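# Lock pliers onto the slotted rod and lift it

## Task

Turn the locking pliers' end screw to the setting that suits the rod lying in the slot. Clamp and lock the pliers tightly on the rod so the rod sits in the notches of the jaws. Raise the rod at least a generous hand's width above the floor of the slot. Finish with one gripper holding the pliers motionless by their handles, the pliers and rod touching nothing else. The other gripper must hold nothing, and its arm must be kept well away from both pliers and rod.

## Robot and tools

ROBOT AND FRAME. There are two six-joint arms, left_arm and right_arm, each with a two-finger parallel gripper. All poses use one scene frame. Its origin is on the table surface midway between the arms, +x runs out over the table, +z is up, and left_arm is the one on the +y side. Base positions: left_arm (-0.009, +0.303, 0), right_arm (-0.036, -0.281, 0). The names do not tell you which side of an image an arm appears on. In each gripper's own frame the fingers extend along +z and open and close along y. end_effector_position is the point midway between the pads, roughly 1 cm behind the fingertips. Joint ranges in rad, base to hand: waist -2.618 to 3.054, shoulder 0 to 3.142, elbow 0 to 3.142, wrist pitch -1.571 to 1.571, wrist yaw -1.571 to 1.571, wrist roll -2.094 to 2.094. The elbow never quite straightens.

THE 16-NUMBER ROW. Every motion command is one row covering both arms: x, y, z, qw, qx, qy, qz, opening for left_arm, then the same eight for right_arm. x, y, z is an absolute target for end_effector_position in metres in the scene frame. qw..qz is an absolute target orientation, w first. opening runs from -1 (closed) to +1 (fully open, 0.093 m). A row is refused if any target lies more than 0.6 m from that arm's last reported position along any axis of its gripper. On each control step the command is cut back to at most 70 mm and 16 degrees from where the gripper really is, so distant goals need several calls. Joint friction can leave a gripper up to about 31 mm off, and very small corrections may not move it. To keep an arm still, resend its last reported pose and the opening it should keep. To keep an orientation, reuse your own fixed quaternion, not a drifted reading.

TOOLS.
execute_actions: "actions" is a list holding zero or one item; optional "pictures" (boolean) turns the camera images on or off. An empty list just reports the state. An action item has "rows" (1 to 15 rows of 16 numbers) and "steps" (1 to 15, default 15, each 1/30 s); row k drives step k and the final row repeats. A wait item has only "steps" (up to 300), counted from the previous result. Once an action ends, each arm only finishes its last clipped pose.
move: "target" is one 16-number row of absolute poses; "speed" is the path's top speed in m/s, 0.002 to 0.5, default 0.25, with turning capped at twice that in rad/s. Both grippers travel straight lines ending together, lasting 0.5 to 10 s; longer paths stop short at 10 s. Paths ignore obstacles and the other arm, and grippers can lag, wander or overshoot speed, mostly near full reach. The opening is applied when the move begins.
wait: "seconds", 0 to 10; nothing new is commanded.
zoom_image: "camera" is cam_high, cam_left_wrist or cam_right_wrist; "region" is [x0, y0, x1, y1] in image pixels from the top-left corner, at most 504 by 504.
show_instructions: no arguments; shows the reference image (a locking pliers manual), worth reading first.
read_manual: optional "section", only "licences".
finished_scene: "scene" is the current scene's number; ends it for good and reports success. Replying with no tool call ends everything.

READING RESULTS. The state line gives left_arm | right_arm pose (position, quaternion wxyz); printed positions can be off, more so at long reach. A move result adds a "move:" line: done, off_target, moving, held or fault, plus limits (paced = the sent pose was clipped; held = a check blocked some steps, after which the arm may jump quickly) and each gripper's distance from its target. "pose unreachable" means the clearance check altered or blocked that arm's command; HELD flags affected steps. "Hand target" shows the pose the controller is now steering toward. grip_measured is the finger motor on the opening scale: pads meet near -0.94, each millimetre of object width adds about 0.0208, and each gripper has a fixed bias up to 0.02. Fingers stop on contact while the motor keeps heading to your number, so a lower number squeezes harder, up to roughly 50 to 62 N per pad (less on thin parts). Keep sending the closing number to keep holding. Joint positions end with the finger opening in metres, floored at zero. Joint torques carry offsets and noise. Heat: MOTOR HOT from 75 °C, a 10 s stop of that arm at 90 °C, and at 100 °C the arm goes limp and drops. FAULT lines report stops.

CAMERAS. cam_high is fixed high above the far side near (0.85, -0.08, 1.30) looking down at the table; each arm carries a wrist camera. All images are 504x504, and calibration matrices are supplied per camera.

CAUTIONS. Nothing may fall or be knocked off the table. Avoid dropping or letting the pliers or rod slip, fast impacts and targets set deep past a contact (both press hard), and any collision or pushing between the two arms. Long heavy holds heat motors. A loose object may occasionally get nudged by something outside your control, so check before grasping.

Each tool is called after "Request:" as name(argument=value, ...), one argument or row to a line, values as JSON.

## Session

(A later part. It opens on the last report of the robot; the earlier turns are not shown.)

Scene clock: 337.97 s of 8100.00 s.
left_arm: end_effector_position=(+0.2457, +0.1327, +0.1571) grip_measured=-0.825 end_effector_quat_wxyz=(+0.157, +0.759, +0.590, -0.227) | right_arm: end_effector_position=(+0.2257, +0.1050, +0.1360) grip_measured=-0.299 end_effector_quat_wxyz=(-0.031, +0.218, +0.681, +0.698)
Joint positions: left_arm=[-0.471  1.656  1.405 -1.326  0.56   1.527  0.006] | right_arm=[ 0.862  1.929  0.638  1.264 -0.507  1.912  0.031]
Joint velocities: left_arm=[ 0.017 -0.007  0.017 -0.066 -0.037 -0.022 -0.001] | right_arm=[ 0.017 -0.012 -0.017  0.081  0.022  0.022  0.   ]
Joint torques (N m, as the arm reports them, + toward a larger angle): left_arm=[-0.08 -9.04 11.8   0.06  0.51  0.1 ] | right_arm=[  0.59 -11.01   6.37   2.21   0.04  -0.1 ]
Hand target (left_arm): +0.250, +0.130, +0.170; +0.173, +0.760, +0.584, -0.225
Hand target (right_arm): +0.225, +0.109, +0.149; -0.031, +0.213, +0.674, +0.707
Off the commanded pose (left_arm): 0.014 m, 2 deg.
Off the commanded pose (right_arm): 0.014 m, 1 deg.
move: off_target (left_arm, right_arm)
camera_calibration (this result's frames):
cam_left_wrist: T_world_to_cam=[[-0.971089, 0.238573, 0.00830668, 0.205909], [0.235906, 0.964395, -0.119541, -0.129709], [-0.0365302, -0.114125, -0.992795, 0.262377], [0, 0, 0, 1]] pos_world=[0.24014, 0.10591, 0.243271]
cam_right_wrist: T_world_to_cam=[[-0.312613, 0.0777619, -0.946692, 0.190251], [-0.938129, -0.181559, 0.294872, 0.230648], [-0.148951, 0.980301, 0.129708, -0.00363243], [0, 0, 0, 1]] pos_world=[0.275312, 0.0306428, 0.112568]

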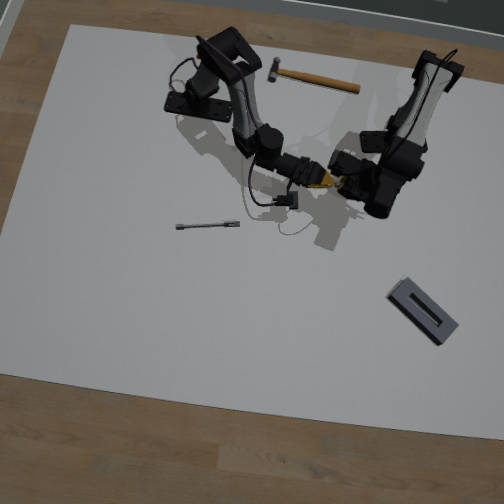

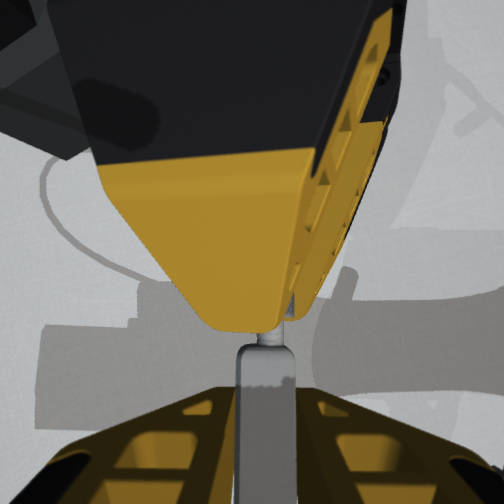

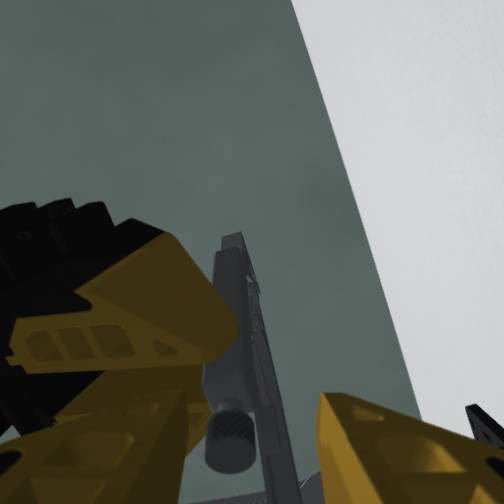

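Request:
move(
  target=[0.25,0.13,0.17,0.173,0.760,0.584,-0.225,-0.86,0.225,0.109,0.154,-0.0305,0.213,0.674,0.706,-0.3],
  speed=0.01,
)

Request:
move(
  target=[0.25,0.13,0.17,0.173,0.760,0.584,-0.225,-0.86,0.225,0.107,0.146,-0.0305,0.213,0.674,0.706,-0.82],
  speed=0.01,
)

Scene clock: 342.87 s of 8100.00 s.
left_arm: end_effector_position=(+0.2457, +0.1326, +0.1572) grip_measured=-0.825 end_effector_quat_wxyz=(+0.157, +0.759, +0.590, -0.228) | right_arm: end_effector_position=(+0.2253, +0.1045, +0.1395) grip_measured=-0.299 end_effector_quat_wxyz=(-0.032, +0.219, +0.682, +0.697)
Joint positions: left_arm=[-0.471  1.656  1.405 -1.326  0.56   1.527  0.006] | right_arm=[ 0.862  1.909  0.638  1.241 -0.506  1.912  0.031]
Joint velocities: left_arm=[-0.012  0.012 -0.002 -0.007 -0.007 -0.007 -0.   ] | right_arm=[-0.007 -0.022 -0.017 -0.022 -0.051  0.007  0.001]
Joint torques (N m, as the arm reports them, + toward a larger angle): left_arm=[-0.16 -8.96 11.68  0.05  0.52  0.11] | right_arm=[  0.51 -10.88   6.68   2.28   0.    -0.1 ]
Hand target (left_arm): +0.249, +0.130, +0.170; +0.173, +0.760, +0.584, -0.225
Hand target (right_arm): +0.225, +0.109, +0.154; -0.031, +0.213, +0.674, +0.706
Off the commanded pose (left_arm): 0.014 m, 2 deg.
Off the commanded pose (right_arm): 0.015 m, 2 deg.
move: off_target (left_arm, right_arm)
camera_calibration (this result's frames):
cam_left_wrist: T_world_to_cam=[[-0.971089, 0.238573, 0.00832716, 0.205903], [0.23589, 0.964352, -0.119919, -0.129582], [-0.0366398, -0.114488, -0.992749, 0.262472], [0, 0, 0, 1]] pos_world=[0.240134, 0.105889, 0.243315]
cam_right_wrist: T_world_to_cam=[[-0.315441, 0.0753838, -0.945946, 0.194239], [-0.937305, -0.180409, 0.298182, 0.228418], [-0.148179, 0.980699, 0.127566, -0.00359681], [0, 0, 0, 1]] pos_world=[0.274835, 0.0300935, 0.116089]

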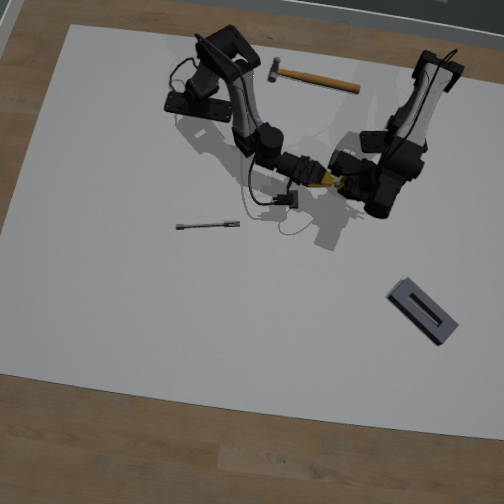

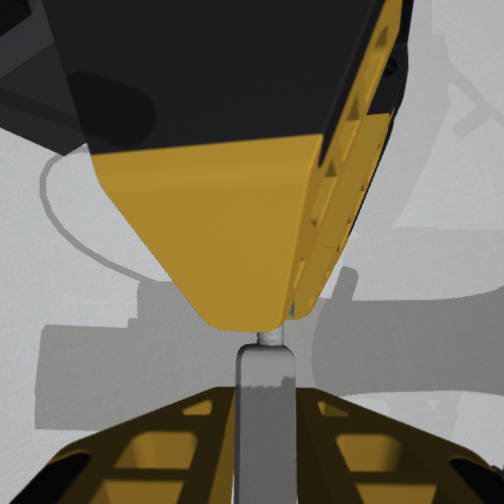

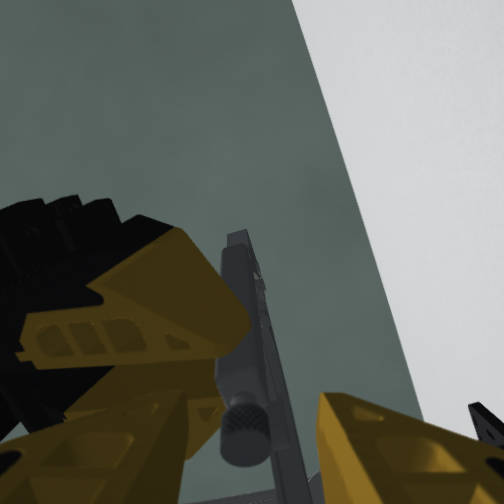

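Scene clock: 344.80 s of 8100.00 s.
left_arm: end_effector_position=(+0.2456, +0.1329, +0.1570) grip_measured=-0.825 end_effector_quat_wxyz=(+0.156, +0.759, +0.590, -0.227) | right_arm: end_effector_position=(+0.2256, +0.1045, +0.1407) grip_measured=-0.809 end_effector_quat_wxyz=(-0.030, +0.218, +0.681, +0.699)
Joint positions: left_arm=[-0.471  1.656  1.405 -1.327  0.559  1.528  0.006] | right_arm=[ 0.862  1.909  0.638  1.246 -0.505  1.912  0.006]
Joint velocities: left_arm=[ 0.012  0.012 -0.007 -0.037 -0.081 -0.007 -0.001] | right_arm=[ 0.012 -0.012  0.002 -0.007 -0.007 -0.095  0.   ]
Joint torques (N m, as the arm reports them, + toward a larger angle): left_arm=[-0.13 -9.08 11.79  0.03  0.54  0.08] | right_arm=[ 0.17 -8.4   5.92  2.63 -0.06 -0.1 ]
Hand target (left_arm): +0.250, +0.130, +0.170; +0.173, +0.760, +0.584, -0.225
Hand target (right_arm): +0.225, +0.107, +0.146; -0.031, +0.213, +0.674, +0.706
Off the commanded pose (left_arm): 0.014 m, 2 deg.
Off the commanded pose (right_arm): 0.006 m, 1 deg.
move: off_target (left_arm)
camera_calibration (this result's frames):
cam_left_wrist: T_world_to_cam=[[-0.971008, 0.238884, 0.00880523, 0.205613], [0.236201, 0.964466, -0.118378, -0.130156], [-0.036771, -0.112867, -0.99293, 0.262209], [0, 0, 0, 1]] pos_world=[0.240037, 0.106008, 0.243137]
cam_right_wrist: T_world_to_cam=[[-0.311518, 0.0797168, -0.94689, 0.194318], [-0.938769, -0.180183, 0.293677, 0.229229], [-0.147203, 0.980397, 0.130966, -0.00434299], [0, 0, 0, 1]] pos_world=[0.275088, 0.0300708, 0.117247]

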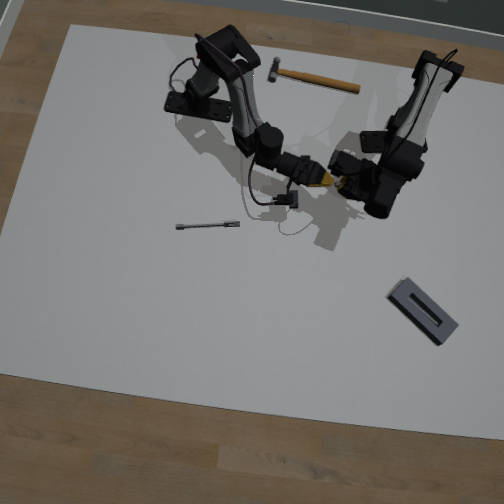

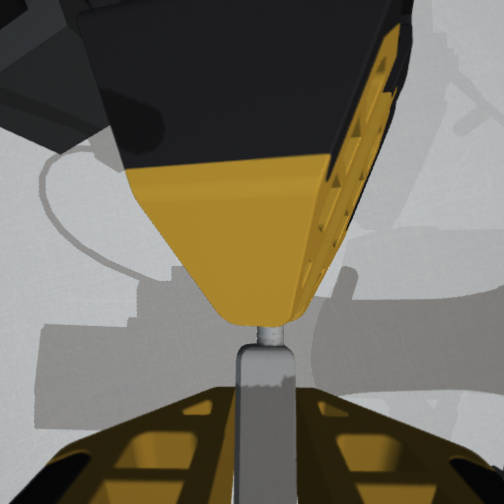

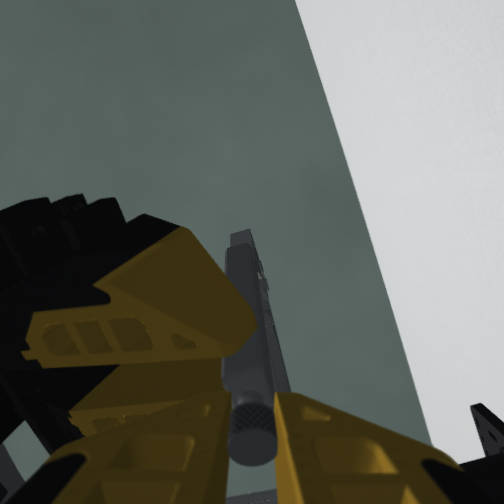

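Turn CCW: roll +110 → 0 → −110.

Request:
move(
  target=[0.25,0.13,0.17,0.173,0.760,0.584,-0.225,-0.86,0.225,0.106,0.145,0.561,-0.430,0.561,0.430,-0.82],
  speed=0.3,
)

Request:
move(
  target=[0.25,0.13,0.17,0.173,0.760,0.584,-0.225,-0.86,0.225,0.106,0.145,0.674,-0.706,-0.0305,-0.213,-0.82],
  speed=0.3,
)

Scene clock: 358.93 s of 8100.00 s.
left_arm: end_effector_position=(+0.2470, +0.1326, +0.1569) grip_measured=-0.825 end_effector_quat_wxyz=(+0.159, +0.760, +0.589, -0.225) | right_arm: end_effector_position=(+0.2258, +0.1045, +0.1433) grip_measured=-0.809 end_effector_quat_wxyz=(+0.555, -0.426, +0.570, +0.432)
Joint positions: left_arm=[-0.471  1.656  1.405 -1.321  0.558  1.528  0.006] | right_arm=[ 0.862  1.909  0.638  1.258 -0.504  0.014  0.006]
Joint velocities: left_arm=[-0.017 -0.012 -0.002  0.022 -0.066 -0.022 -0.   ] | right_arm=[-0.012  0.007 -0.007 -0.051 -0.066 -0.066 -0.   ]
Joint torques (N m, as the arm reports them, + toward a larger angle): left_arm=[ 0.02 -9.07 11.8   0.04  0.54  0.09] | right_arm=[-0.01 -8.1   5.6   2.52 -0.07 -0.31]
Hand target (left_arm): +0.250, +0.130, +0.170; +0.173, +0.760, +0.584, -0.225
Hand target (right_arm): +0.225, +0.106, +0.145; +0.561, -0.430, +0.562, +0.430
Off the commanded pose (left_arm): 0.014 m, 2 deg.
Off the commanded pose (right_arm): 0.002 m, 1 deg.
move: off_target (left_arm)
camera_calibration (this result's frames):
cam_left_wrist: T_world_to_cam=[[-0.971043, 0.238893, 0.00226841, 0.20806], [0.236977, 0.964372, -0.117592, -0.130558], [-0.0302794, -0.113649, -0.993059, 0.260645], [0, 0, 0, 1]] pos_world=[0.240867, 0.105824, 0.243012]
cam_right_wrist: T_world_to_cam=[[0.968312, -0.249683, 0.00542934, -0.194188], [-0.104581, -0.425135, -0.899068, 0.236821], [0.22679, 0.870011, -0.437775, 0.00394953], [0, 0, 0, 1]] pos_world=[0.211906, 0.0487593, 0.215701]

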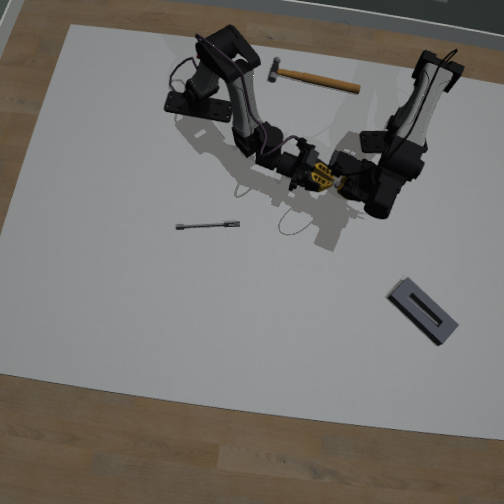

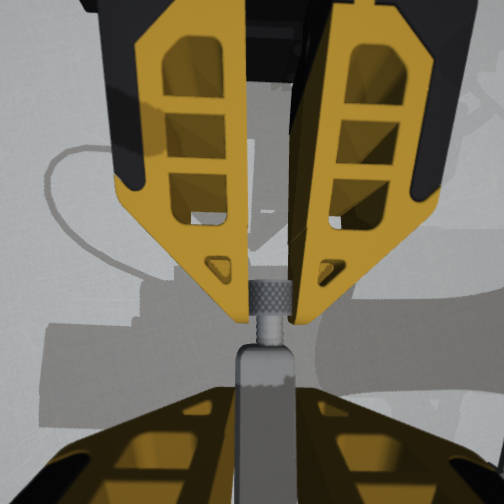

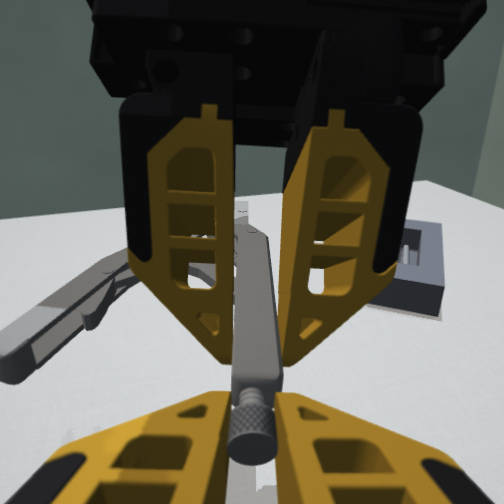

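Scene clock: 362.77 s of 8100.00 s.
left_arm: end_effector_position=(+0.2490, +0.1323, +0.1598) grip_measured=-0.825 end_effector_quat_wxyz=(+0.164, +0.761, +0.587, -0.223) | right_arm: end_effector_position=(+0.2254, +0.1046, +0.1439) grip_measured=-0.810 end_effector_quat_wxyz=(+0.673, -0.710, -0.023, -0.206)
Joint positions: left_arm=[-0.469  1.656  1.415 -1.323  0.561  1.534  0.006] | right_arm=[ 0.862  1.909  0.638  1.26  -0.506 -1.906  0.006]
Joint velocities: left_arm=[-0.007  0.012 -0.002  0.007  0.051  0.022 -0.   ] | right_arm=[ 0.007 -0.012 -0.007  0.007 -0.007  0.066  0.001]
Joint torques (N m, as the arm reports them, + toward a larger angle): left_arm=[-0.18 -9.1  10.84  0.06  0.49  0.03] | right_arm=[-0.07 -8.09  5.55  2.45 -0.04 -0.21]
Hand target (left_arm): +0.250, +0.130, +0.170; +0.173, +0.760, +0.584, -0.225
Hand target (right_arm): +0.225, +0.106, +0.145; +0.674, -0.706, -0.030, -0.213
Off the commanded pose (left_arm): 0.011 m, 1 deg.
Off the commanded pose (right_arm): 0.002 m, 1 deg.
move: off_target (left_arm)
camera_calibration (this result's frames):
cam_left_wrist: T_world_to_cam=[[-0.970315, 0.241682, -0.00881143, 0.211238], [0.240947, 0.962945, -0.121165, -0.130584], [-0.0207986, -0.119692, -0.992593, 0.261886], [0, 0, 0, 1]] pos_world=[0.241879, 0.106038, 0.245986]
cam_right_wrist: T_world_to_cam=[[-0.329712, 0.114385, 0.937126, -0.0733323], [0.704356, -0.631151, 0.324854, -0.099505], [0.628627, 0.767179, 0.127531, -0.156947], [0, 0, 0, 1]] pos_world=[0.144569, 0.0659918, 0.121062]

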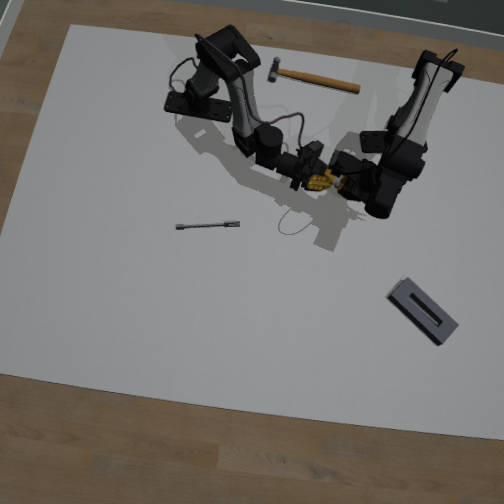

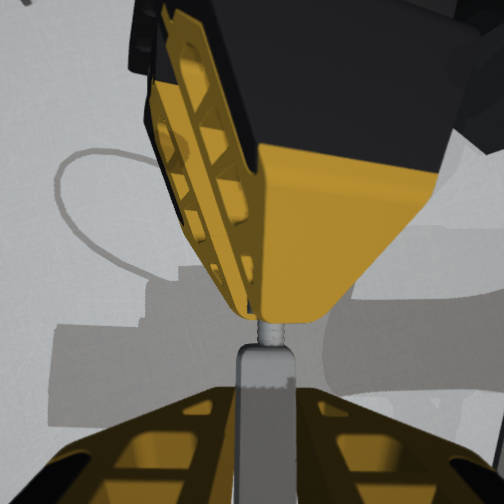

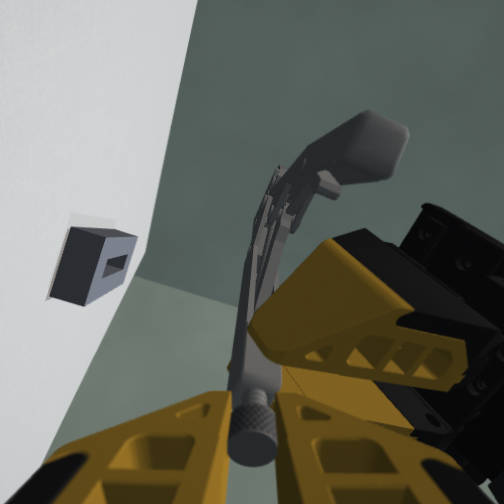

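Request:
execute_actions(
  actions=[],
)

Scene clock: 372.73 s of 8100.00 s.
left_arm: end_effector_position=(+0.2490, +0.1323, +0.1598) grip_measured=-0.825 end_effector_quat_wxyz=(+0.164, +0.761, +0.587, -0.223) | right_arm: end_effector_position=(+0.2253, +0.1046, +0.1439) grip_measured=-0.810 end_effector_quat_wxyz=(+0.673, -0.710, -0.024, -0.207)
Joint positions: left_arm=[-0.469  1.656  1.415 -1.323  0.561  1.534  0.006] | right_arm=[ 0.862  1.909  0.638  1.26  -0.506 -1.909  0.006]
Joint velocities: left_arm=[-0.002 -0.002 -0.017  0.051  0.007 -0.051 -0.001] | right_arm=[-0.007 -0.017 -0.002 -0.022 -0.066 -0.007 -0.001]
Joint torques (N m, as the arm reports them, + toward a larger angle): left_arm=[-0.22 -9.   10.73  0.08  0.5   0.02] | right_arm=[ 0.   -8.07  5.5   2.45 -0.07 -0.2 ]
Hand target (left_arm): +0.250, +0.130, +0.170; +0.173, +0.760, +0.584, -0.225
Hand target (right_arm): +0.225, +0.106, +0.145; +0.674, -0.706, -0.030, -0.213
Off the commanded pose (left_arm): 0.011 m, 1 deg.
Off the commanded pose (right_arm): 0.002 m, 1 deg.
Steps of this call (steps 1 to 299: nothing new was sent). Readings (end_effector_position):
1: left_arm (+0.2490, +0.1323, +0.1598) | right_arm (+0.2254, +0.1046, +0.1439)
2: left_arm (+0.2490, +0.1323, +0.1598) | right_arm (+0.2253, +0.1046, +0.1439)
4: left_arm (+0.2490, +0.1323, +0.1598) | right_arm (+0.2253, +0.1046, +0.1439)
8: left_arm (+0.2490, +0.1323, +0.1598) | right_arm (+0.2253, +0.1046, +0.1439)
299: the state above
camera_calibration (this result's frames):
cam_left_wrist: T_world_to_cam=[[-0.970236, 0.241995, -0.00901415, 0.21121], [0.241282, 0.962861, -0.121172, -0.130655], [-0.0206438, -0.119741, -0.992591, 0.261854], [0, 0, 0, 1]] pos_world=[0.241853, 0.106045, 0.245986]
cam_right_wrist: T_world_to_cam=[[-0.332515, 0.114996, 0.936061, -0.0726341], [0.703655, -0.630603, 0.327428, -0.0997205], [0.627936, 0.767539, 0.128767, -0.156981], [0, 0, 0, 1]] pos_world=[0.144591, 0.0659573, 0.120855]

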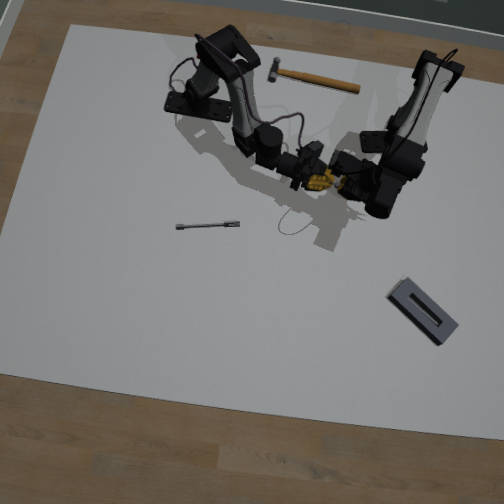

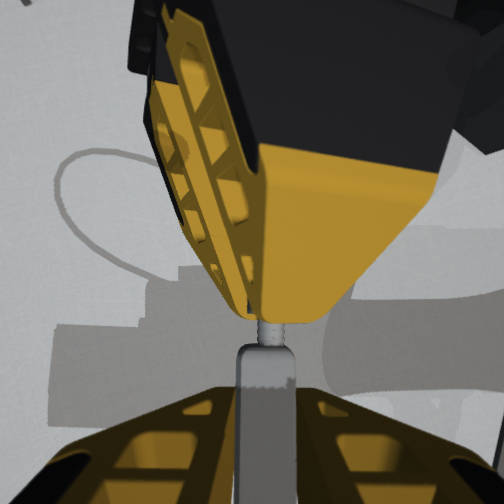

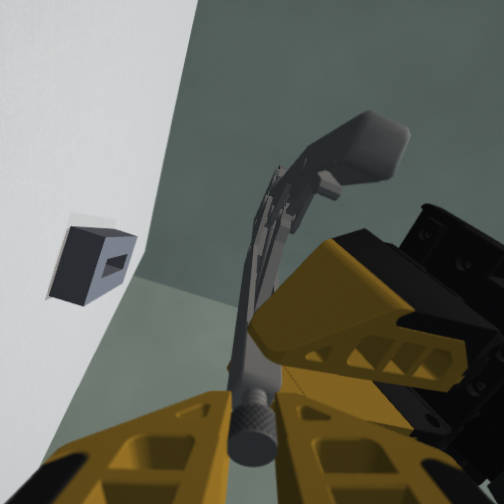

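Request:
move(
  target=[0.25,0.13,0.17,0.173,0.760,0.584,-0.225,-0.86,0.225,0.106,0.145,0.701,-0.653,0.271,0.092,-0.3],
  speed=0.3,
)

Request:
move(
  target=[0.25,0.13,0.17,0.173,0.760,0.584,-0.225,-0.86,0.225,0.106,0.145,0.701,-0.653,0.271,0.092,-0.82],
)

Request:
move(
  target=[0.25,0.13,0.17,0.173,0.760,0.584,-0.225,-0.86,0.225,0.106,0.145,0.674,-0.706,-0.0305,-0.213,-0.82],
  speed=0.3,
)

Scene clock: 379.83 s of 8100.00 s.
left_arm: end_effector_position=(+0.2483, +0.1326, +0.1598) grip_measured=-0.825 end_effector_quat_wxyz=(+0.162, +0.761, +0.587, -0.224) | right_arm: end_effector_position=(+0.2253, +0.1046, +0.1439) grip_measured=-0.302 end_effector_quat_wxyz=(+0.698, -0.656, +0.272, +0.089)
Joint positions: left_arm=[-0.469  1.656  1.415 -1.326  0.56   1.534  0.006] | right_arm=[ 0.862  1.909  0.638  1.26  -0.506 -1.056  0.031]
Joint velocities: left_arm=[-0.017 -0.002  0.012 -0.037 -0.022 -0.022 -0.   ] | right_arm=[ 0.017 -0.007 -0.002 -0.037 -0.037 -0.066  0.001]
Joint torques (N m, as the arm reports them, + toward a larger angle): left_arm=[-0.21 -8.98 10.95  0.08  0.51  0.03] | right_arm=[-0.07 -8.12  5.57  2.45 -0.06  0.  ]
Hand target (left_arm): +0.250, +0.130, +0.170; +0.173, +0.760, +0.584, -0.225
Hand target (right_arm): +0.225, +0.106, +0.145; +0.701, -0.653, +0.271, +0.092
Off the commanded pose (left_arm): 0.011 m, 1 deg.
Off the commanded pose (right_arm): 0.002 m, 1 deg.
move: off_target (left_arm)
camera_calibration (this result's frames):
cam_left_wrist: T_world_to_cam=[[-0.970259, 0.242003, -0.00560317, 0.209929], [0.240896, 0.963025, -0.120634, -0.13076], [-0.0237978, -0.118396, -0.992681, 0.262453], [0, 0, 0, 1]] pos_world=[0.241431, 0.106195, 0.245934]
cam_right_wrist: T_world_to_cam=[[0.463565, -0.101613, 0.880217, -0.221336], [0.658324, -0.625404, -0.418903, 0.0173172], [0.593057, 0.773657, -0.223021, -0.099153], [0, 0, 0, 1]] pos_world=[0.150007, 0.0650499, 0.179965]

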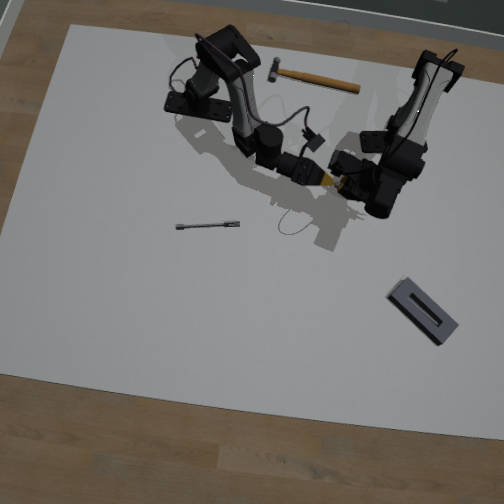

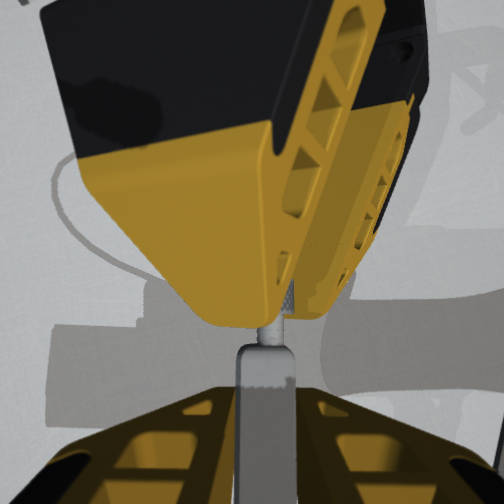

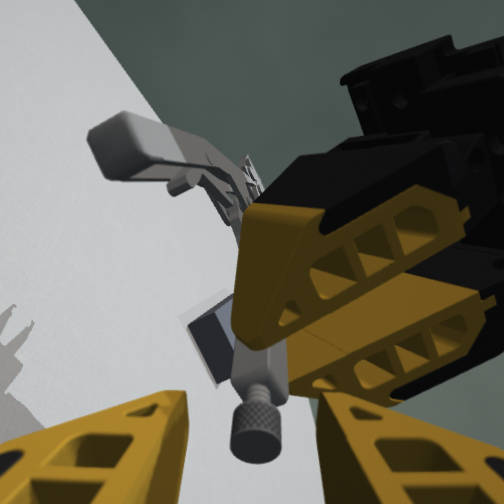

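Scene clock: 380.53 s of 8100.00 s.
left_arm: end_effector_position=(+0.2481, +0.1327, +0.1597) grip_measured=-0.825 end_effector_quat_wxyz=(+0.162, +0.761, +0.587, -0.224) | right_arm: end_effector_position=(+0.2255, +0.1046, +0.1442) grip_measured=-0.810 end_effector_quat_wxyz=(+0.699, -0.656, +0.272, +0.089)
Joint positions: left_arm=[-0.469  1.656  1.415 -1.327  0.56   1.534  0.006] | right_arm=[ 0.862  1.909  0.638  1.262 -0.505 -1.054  0.006]
Joint velocities: left_arm=[ 0.002 -0.002 -0.007 -0.037 -0.095  0.022 -0.001] | right_arm=[ 0.007 -0.002 -0.002  0.037 -0.11  -0.022 -0.001]
Joint torques (N m, as the arm reports them, + toward a larger angle): left_arm=[-0.13 -9.12 10.91  0.07  0.52  0.03] | right_arm=[-0.02 -8.1   5.58  2.44 -0.06 -0.02]
Hand target (left_arm): +0.250, +0.130, +0.170; +0.173, +0.760, +0.584, -0.225
Hand target (right_arm): +0.225, +0.106, +0.145; +0.701, -0.653, +0.271, +0.092
Off the commanded pose (left_arm): 0.011 m, 1 deg.
Off the commanded pose (right_arm): 0.002 m, 1 deg.
move: off_target (left_arm)
camera_calibration (this result's frames):
cam_left_wrist: T_world_to_cam=[[-0.970263, 0.242006, -0.00487764, 0.209654], [0.240832, 0.96314, -0.119842, -0.13101], [-0.0243045, -0.117453, -0.992781, 0.262416], [0, 0, 0, 1]] pos_world=[0.241348, 0.106265, 0.245844]
cam_right_wrist: T_world_to_cam=[[0.464123, -0.103548, 0.879698, -0.221573], [0.657275, -0.625502, -0.420401, 0.0177669], [0.593784, 0.773321, -0.22225, -0.0993922], [0, 0, 0, 1]] pos_world=[0.150177, 0.0650318, 0.180297]

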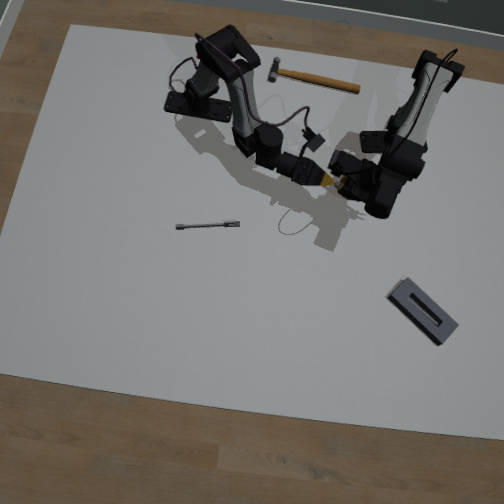

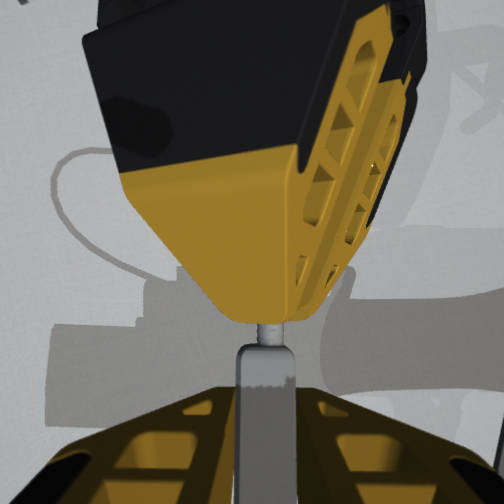

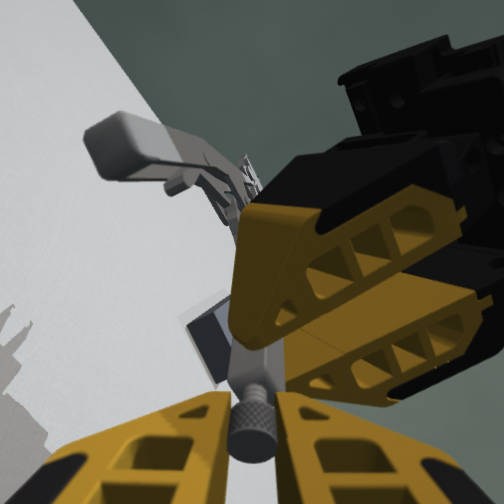

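Scene clock: 382.60 s of 8100.00 s.
left_arm: end_effector_position=(+0.2481, +0.1327, +0.1597) grip_measured=-0.825 end_effector_quat_wxyz=(+0.162, +0.761, +0.587, -0.224) | right_arm: end_effector_position=(+0.2255, +0.1046, +0.1442) grip_measured=-0.810 end_effector_quat_wxyz=(+0.673, -0.710, -0.023, -0.207)
Joint positions: left_arm=[-0.469  1.656  1.415 -1.327  0.56   1.534  0.006] | right_arm=[ 0.862  1.909  0.638  1.262 -0.505 -1.906  0.006]
Joint velocities: left_arm=[ 0.007 -0.007  0.007 -0.051  0.037  0.022 -0.   ] | right_arm=[ 0.007  0.007 -0.002  0.022  0.022 -0.007  0.   ]
Joint torques (N m, as the arm reports them, + toward a larger angle): left_arm=[-0.22 -8.96 10.83  0.07  0.54  0.03] | right_arm=[-0.01 -8.09  5.51  2.43 -0.06 -0.21]
Hand target (left_arm): +0.250, +0.130, +0.170; +0.173, +0.760, +0.584, -0.225
Hand target (right_arm): +0.225, +0.106, +0.145; +0.674, -0.706, -0.030, -0.213
Off the commanded pose (left_arm): 0.011 m, 1 deg.
Off the commanded pose (right_arm): 0.002 m, 1 deg.
move: off_target (left_arm)
camera_calibration (this result's frames):
cam_left_wrist: T_world_to_cam=[[-0.970263, 0.242006, -0.00487764, 0.209654], [0.240832, 0.96314, -0.119842, -0.13101], [-0.0243045, -0.117453, -0.992781, 0.262416], [0, 0, 0, 1]] pos_world=[0.241348, 0.106265, 0.245844]
cam_right_wrist: T_world_to_cam=[[-0.330627, 0.113617, 0.936897, -0.0732834], [0.703527, -0.632042, 0.324919, -0.0994525], [0.629075, 0.76656, 0.129038, -0.157299], [0, 0, 0, 1]] pos_world=[0.144691, 0.0660469, 0.121271]

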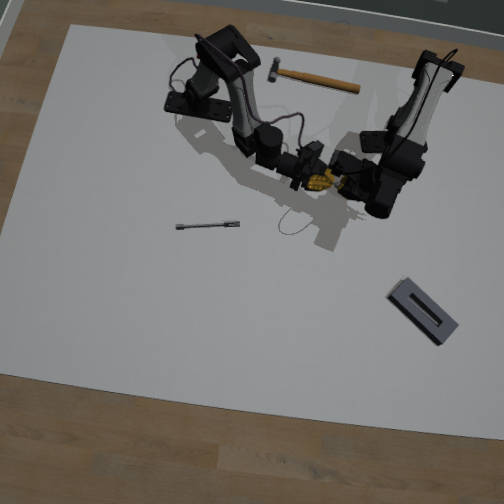

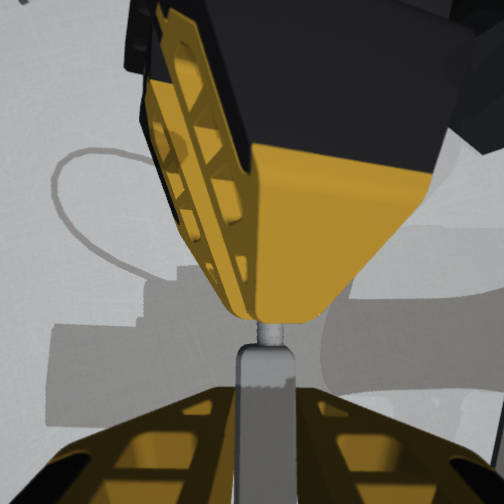

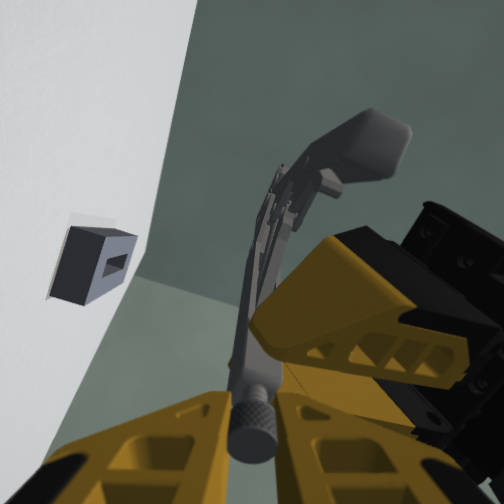

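Request:
move(
  target=[0.25,0.13,0.17,0.173,0.760,0.584,-0.225,-0.86,0.20,0.01,0.145,0.701,-0.653,0.271,0.092,-0.3],
  speed=0.2,
)

Request:
move(
  target=[0.277,0.12,0.03,0.173,0.760,0.584,-0.225,-0.86,0.22,-0.08,0.16,0.635,-0.310,0.635,0.310,1],
  speed=0.2,
)

Scene clock: 391.40 s of 8100.00 s.
left_arm: end_effector_position=(+0.2482, +0.1326, +0.1598) grip_measured=-0.825 end_effector_quat_wxyz=(+0.162, +0.761, +0.587, -0.224) | right_arm: end_effector_position=(+0.2037, +0.0136, +0.1387) grip_measured=-0.302 end_effector_quat_wxyz=(+0.693, -0.658, +0.278, +0.095)
Joint positions: left_arm=[-0.469  1.656  1.415 -1.327  0.56   1.534  0.006] | right_arm=[ 0.656  1.72   0.329  1.362 -0.713 -1.053  0.031]
Joint velocities: left_arm=[ 0.002 -0.007 -0.012 -0.007 -0.066  0.066 -0.   ] | right_arm=[ 0.002 -0.012 -0.012  0.051 -0.007  0.081 -0.   ]
Joint torques (N m, as the arm reports them, + toward a larger angle): left_arm=[-0.33 -9.03 10.85  0.08  0.48  0.03] | right_arm=[-0.88 -7.93  3.5   2.45 -0.09 -0.02]
Hand target (left_arm): +0.250, +0.130, +0.170; +0.173, +0.760, +0.584, -0.225
Hand target (right_arm): +0.201, +0.010, +0.146; +0.701, -0.652, +0.272, +0.093
Off the commanded pose (left_arm): 0.011 m, 1 deg.
Off the commanded pose (right_arm): 0.008 m, 1 deg.
move: off_target (left_arm)
camera_calibration (this result's frames):
cam_left_wrist: T_world_to_cam=[[-0.970261, 0.242004, -0.00522214, 0.209786], [0.240852, 0.963038, -0.120616, -0.130758], [-0.0241605, -0.118287, -0.992685, 0.26253], [0, 0, 0, 1]] pos_world=[0.241383, 0.106209, 0.245933]
cam_right_wrist: T_world_to_cam=[[0.480533, -0.0947536, 0.871843, -0.218396], [0.650848, -0.627779, -0.426955, -0.0248622], [0.58778, 0.772603, -0.239998, -0.0136407], [0, 0, 0, 1]] pos_world=[0.129146, -0.0257629, 0.176519]

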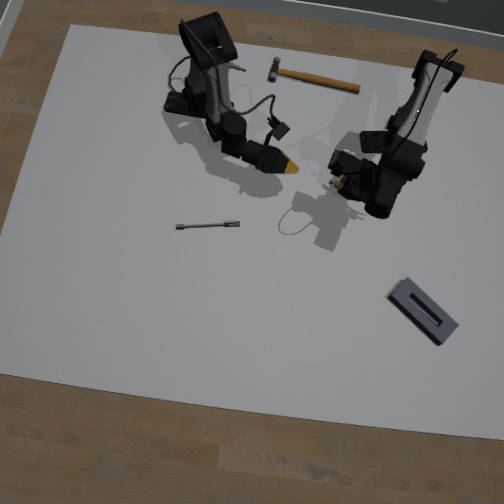

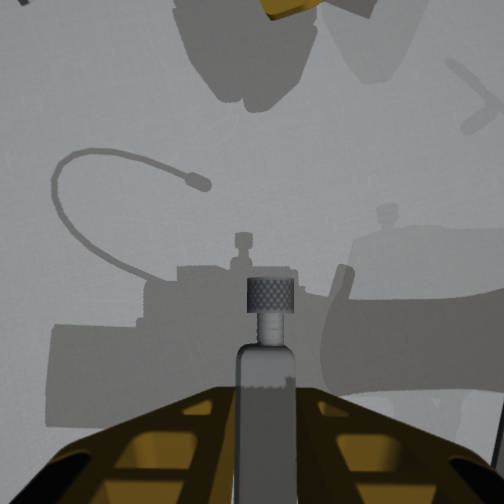

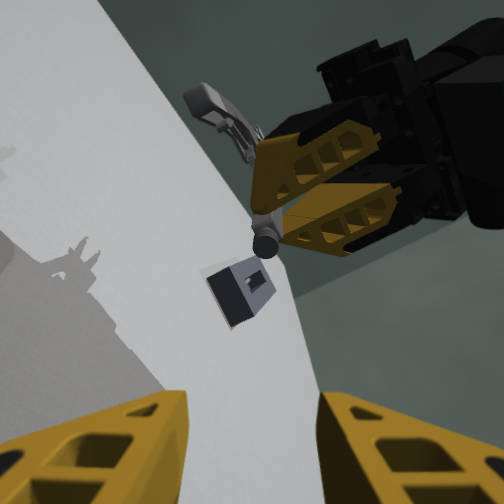

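Scene clock: 394.90 s of 8100.00 s.
left_arm: end_effector_position=(+0.2869, +0.1210, +0.0373) grip_measured=-0.825 end_effector_quat_wxyz=(+0.180, +0.765, +0.582, -0.211) | right_arm: end_effector_position=(+0.2212, -0.0760, +0.1594) grip_measured=+1.000 end_effector_quat_wxyz=(+0.634, -0.317, +0.633, +0.313)
Joint positions: left_arm=[-0.469  1.874  1.175 -0.822  0.56   1.534  0.006] | right_arm=[ 0.489  1.332  0.106  1.225 -0.496 -0.006  0.093]
Joint velocities: left_arm=[ 0.002 -0.007 -0.007  0.051 -0.051 -0.037 -0.   ] | right_arm=[-0.002 -0.007 -0.007 -0.007  0.022 -0.007  0.   ]
Joint torques (N m, as the arm reports them, + toward a larger angle): left_arm=[-0.64 -9.22  5.36  0.45  0.52 -0.02] | right_arm=[-0.89 -5.3   4.98  2.22  0.01 -0.07]
Hand target (left_arm): +0.279, +0.120, +0.030; +0.173, +0.760, +0.584, -0.225
Hand target (right_arm): +0.221, -0.080, +0.160; +0.635, -0.310, +0.636, +0.311
Off the commanded pose (left_arm): 0.012 m, 2 deg.
Off the commanded pose (right_arm): 0.004 m, 1 deg.
move: off_target (left_arm)
camera_calibration (this result's frames):
cam_left_wrist: T_world_to_cam=[[-0.969012, 0.241628, -0.0513051, 0.250893], [0.246229, 0.96142, -0.122652, -0.144906], [0.0196895, -0.131484, -0.991123, 0.129466], [0, 0, 0, 1]] pos_world=[0.276249, 0.0957158, 0.123416]
cam_right_wrist: T_world_to_cam=[[0.806468, -0.590457, 0.0311332, -0.229135], [-0.230621, -0.3626, -0.902959, 0.207317], [0.544448, 0.721028, -0.428597, 0.0860249], [0, 0, 0, 1]] pos_world=[0.185765, -0.122148, 0.231202]

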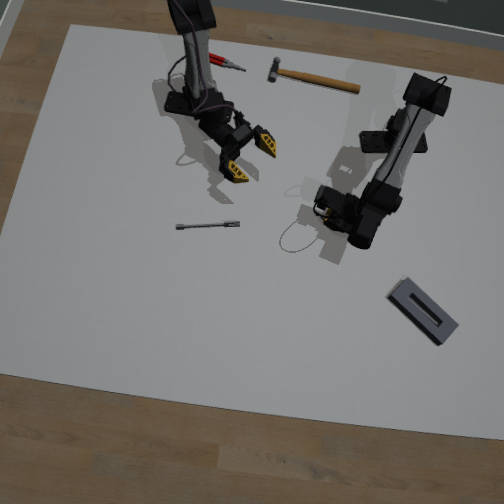

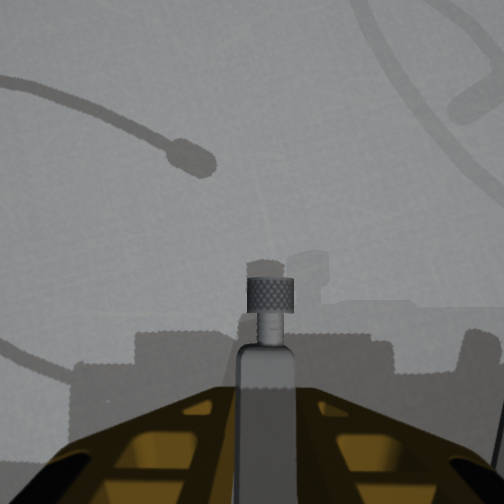

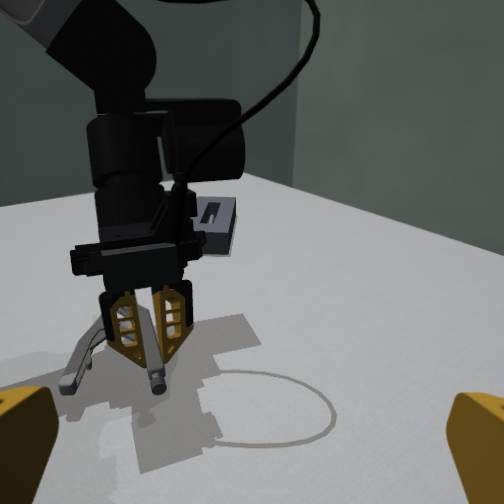

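Request:
move(
  target=[0.277,0.12,0.008,0.173,0.760,0.584,-0.225,-0.86,0.22,-0.08,0.16,0.635,-0.310,0.635,0.310,1],
  speed=0.04,
)

Scene clock: 398.47 s of 8100.00 s.
left_arm: end_effector_position=(+0.2852, +0.1196, +0.0191) grip_measured=-0.825 end_effector_quat_wxyz=(+0.184, +0.763, +0.580, -0.215) | right_arm: end_effector_position=(+0.2215, -0.0763, +0.1588) grip_measured=+1.000 end_effector_quat_wxyz=(+0.633, -0.316, +0.634, +0.313)
Joint positions: left_arm=[-0.469  1.904  1.129 -0.744  0.573  1.534  0.006] | right_arm=[ 0.489  1.332  0.106  1.222 -0.494 -0.006  0.093]
Joint velocities: left_arm=[-0.002  0.002 -0.007  0.007  0.022 -0.022  0.   ] | right_arm=[-0.007  0.002  0.017  0.051 -0.037  0.037  0.   ]
Joint torques (N m, as the arm reports them, + toward a larger angle): left_arm=[-0.65 -8.56  4.63  0.54  0.39 -0.04] | right_arm=[-0.68 -5.58  4.71  2.23  0.02 -0.07]
Hand target (left_arm): +0.277, +0.120, +0.008; +0.173, +0.760, +0.584, -0.225
Hand target (right_arm): +0.220, -0.080, +0.160; +0.635, -0.310, +0.635, +0.310
Off the commanded pose (left_arm): 0.014 m, 2 deg.
Off the commanded pose (right_arm): 0.004 m, 1 deg.
move: off_target (left_arm)
camera_calibration (this result's frames):
cam_left_wrist: T_world_to_cam=[[-0.968933, 0.241581, -0.052986, 0.248758], [0.246654, 0.959626, -0.135203, -0.145073], [0.0181842, -0.144072, -0.9894, 0.113222], [0, 0, 0, 1]] pos_world=[0.274754, 0.0954331, 0.105588]
cam_right_wrist: T_world_to_cam=[[0.805197, -0.592276, 0.0294528, -0.229083], [-0.233917, -0.362864, -0.902005, 0.207345], [0.544923, 0.719402, -0.43072, 0.0859066], [0, 0, 0, 1]] pos_world=[0.186146, -0.122244, 0.230775]

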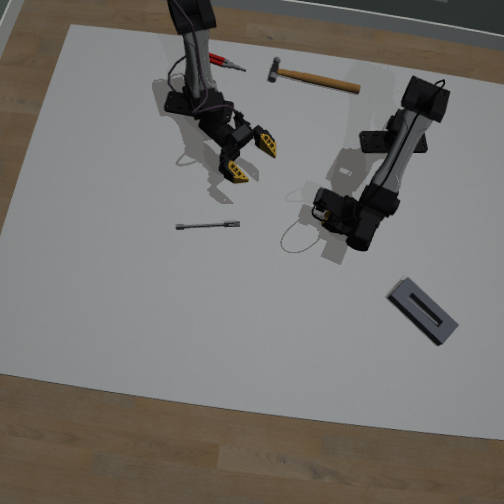

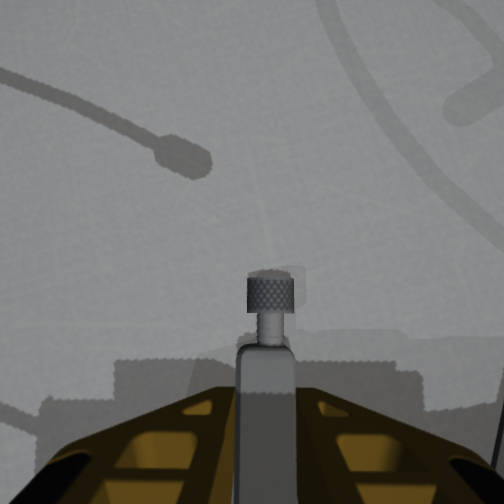

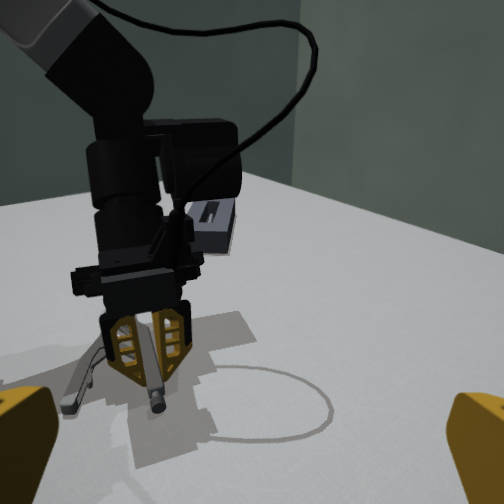

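Nearly down. Loosen and rotate to top-down in place.

Request:
move(
  target=[0.280,0.118,0.02,0,0.793,0.609,0,-0.35,0.22,-0.08,0.16,0.635,-0.310,0.635,0.310,1],
  speed=0.15,
)

Scene clock: 402.37 s of 8100.00 s.
left_arm: end_effector_position=(+0.2779, +0.1182, +0.0203) grip_measured=-0.351 end_effector_quat_wxyz=(+0.006, +0.795, +0.607, -0.008) | right_arm: end_effector_position=(+0.2215, -0.0763, +0.1588) grip_measured=+1.000 end_effector_quat_wxyz=(+0.633, -0.316, +0.634, +0.313)
Joint positions: left_arm=[-0.741  1.911  1.265 -0.918  0.019  1.272  0.028] | right_arm=[ 0.489  1.332  0.106  1.222 -0.494 -0.006  0.093]
Joint velocities: left_arm=[ 0.002  0.012  0.007 -0.037 -0.066  0.007  0.001] | right_arm=[ 0.017 -0.007  0.002  0.037 -0.066 -0.022  0.   ]
Joint torques (N m, as the arm reports them, + toward a larger angle): left_arm=[-0.86 -8.9   9.93  0.13 -0.03 -0.08] | right_arm=[-0.68 -5.52  4.69  2.25  0.01 -0.08]
Hand target (left_arm): +0.279, +0.116, +0.020; -0.001, +0.794, +0.608, -0.007
Hand target (right_arm): +0.220, -0.080, +0.160; +0.636, -0.310, +0.635, +0.310
Off the commanded pose (left_arm): 0.002 m, 1 deg.
Off the commanded pose (right_arm): 0.004 m, 1 deg.
move: done
camera_calibration (this result's frames):
cam_left_wrist: T_world_to_cam=[[-0.965337, 0.259543, -0.0276147, 0.238442], [0.226277, 0.884921, 0.40708, -0.138286], [0.130092, 0.386721, -0.912975, 0.0188938], [0, 0, 0, 1]] pos_world=[0.259009, 0.0531794, 0.0801274]
cam_right_wrist: T_world_to_cam=[[0.805197, -0.592276, 0.0294528, -0.229083], [-0.233917, -0.362864, -0.902005, 0.207345], [0.544923, 0.719402, -0.43072, 0.0859066], [0, 0, 0, 1]] pos_world=[0.186146, -0.122244, 0.230775]

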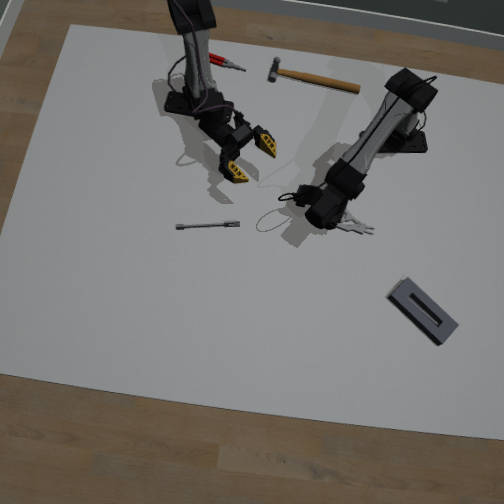

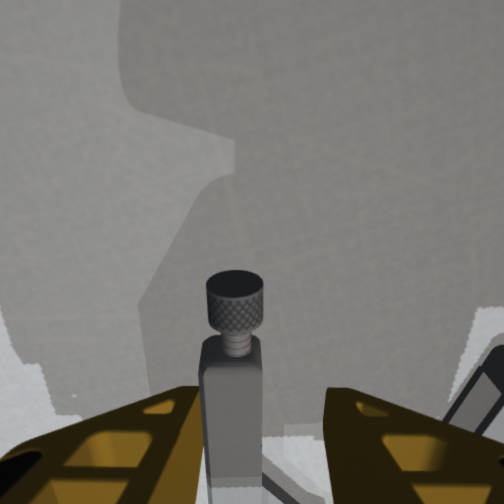

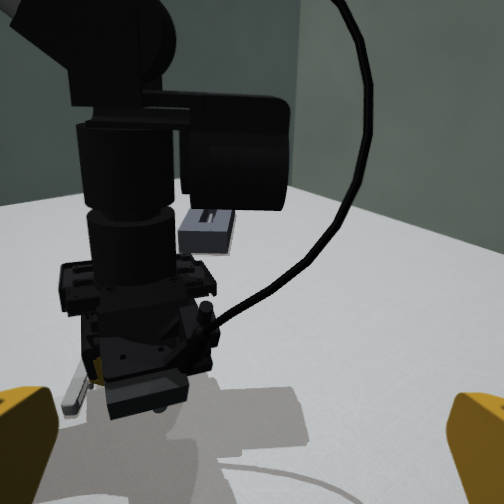

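Request:
move(
  target=[0.284,0.110,0.008,0,0.793,0.609,0,-0.35,0.22,-0.08,0.16,0.635,-0.310,0.635,0.310,1],
  speed=0.04,
)

Scene clock: 407.63 s of 8100.00 s.
left_arm: end_effector_position=(+0.2790, +0.1180, +0.0162) grip_measured=-0.351 end_effector_quat_wxyz=(-0.003, +0.792, +0.610, -0.001) | right_arm: end_effector_position=(+0.2215, -0.0763, +0.1588) grip_measured=+1.000 end_effector_quat_wxyz=(+0.633, -0.316, +0.634, +0.312)
Joint positions: left_arm=[-0.749  1.931  1.274 -0.92  -0.001  1.257  0.028] | right_arm=[ 0.489  1.332  0.106  1.222 -0.494 -0.006  0.093]
Joint velocities: left_arm=[ 0.007 -0.017  0.002 -0.11  -0.022 -0.022  0.   ] | right_arm=[-0.012  0.017  0.007 -0.022 -0.007 -0.022  0.   ]
Joint torques (N m, as the arm reports them, + toward a larger angle): left_arm=[-1.16 -7.4   9.2   0.6  -0.01 -0.03] | right_arm=[-0.72 -5.54  4.69  2.24  0.03 -0.07]
Hand target (left_arm): +0.284, +0.110, +0.008; +0.000, +0.793, +0.609, -0.000
Hand target (right_arm): +0.220, -0.080, +0.160; +0.636, -0.310, +0.635, +0.310
Off the commanded pose (left_arm): 0.013 m, 0 deg.
Off the commanded pose (right_arm): 0.004 m, 1 deg.
move: off_target (left_arm)
camera_calibration (this result's frames):
cam_left_wrist: T_world_to_cam=[[-0.96709, 0.25347, -0.022138, 0.24047], [0.220058, 0.87693, 0.42728, -0.134355], [0.127716, 0.408346, -0.903848, 0.0130591], [0, 0, 0, 1]] pos_world=[0.260454, 0.0515358, 0.0745343]
cam_right_wrist: T_world_to_cam=[[0.804971, -0.592583, 0.0294542, -0.229121], [-0.234055, -0.362776, -0.902004, 0.20738], [0.545198, 0.719193, -0.430721, 0.08583], [0, 0, 0, 1]] pos_world=[0.18618, -0.122269, 0.230775]

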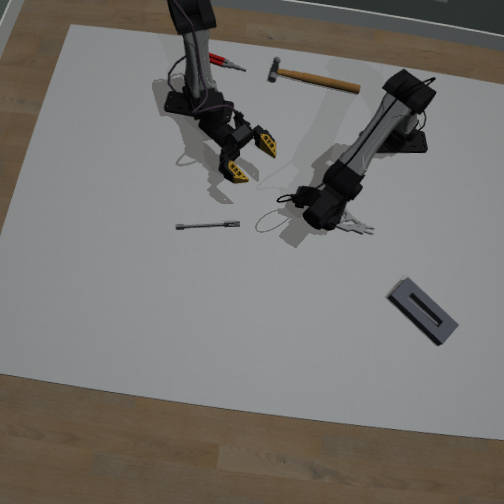

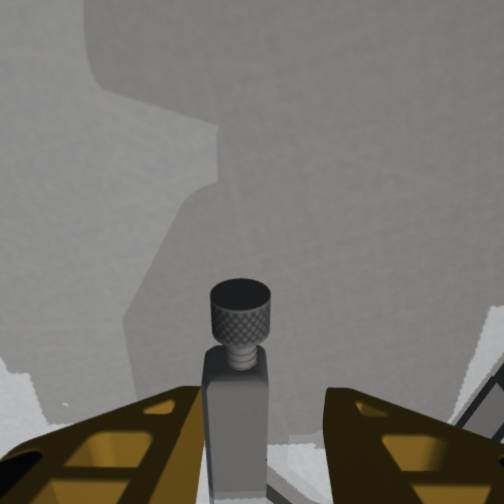

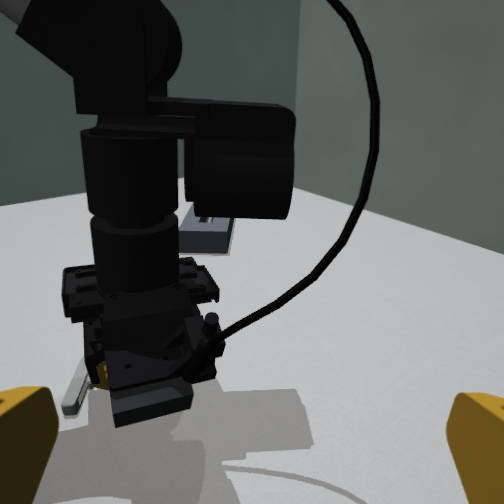

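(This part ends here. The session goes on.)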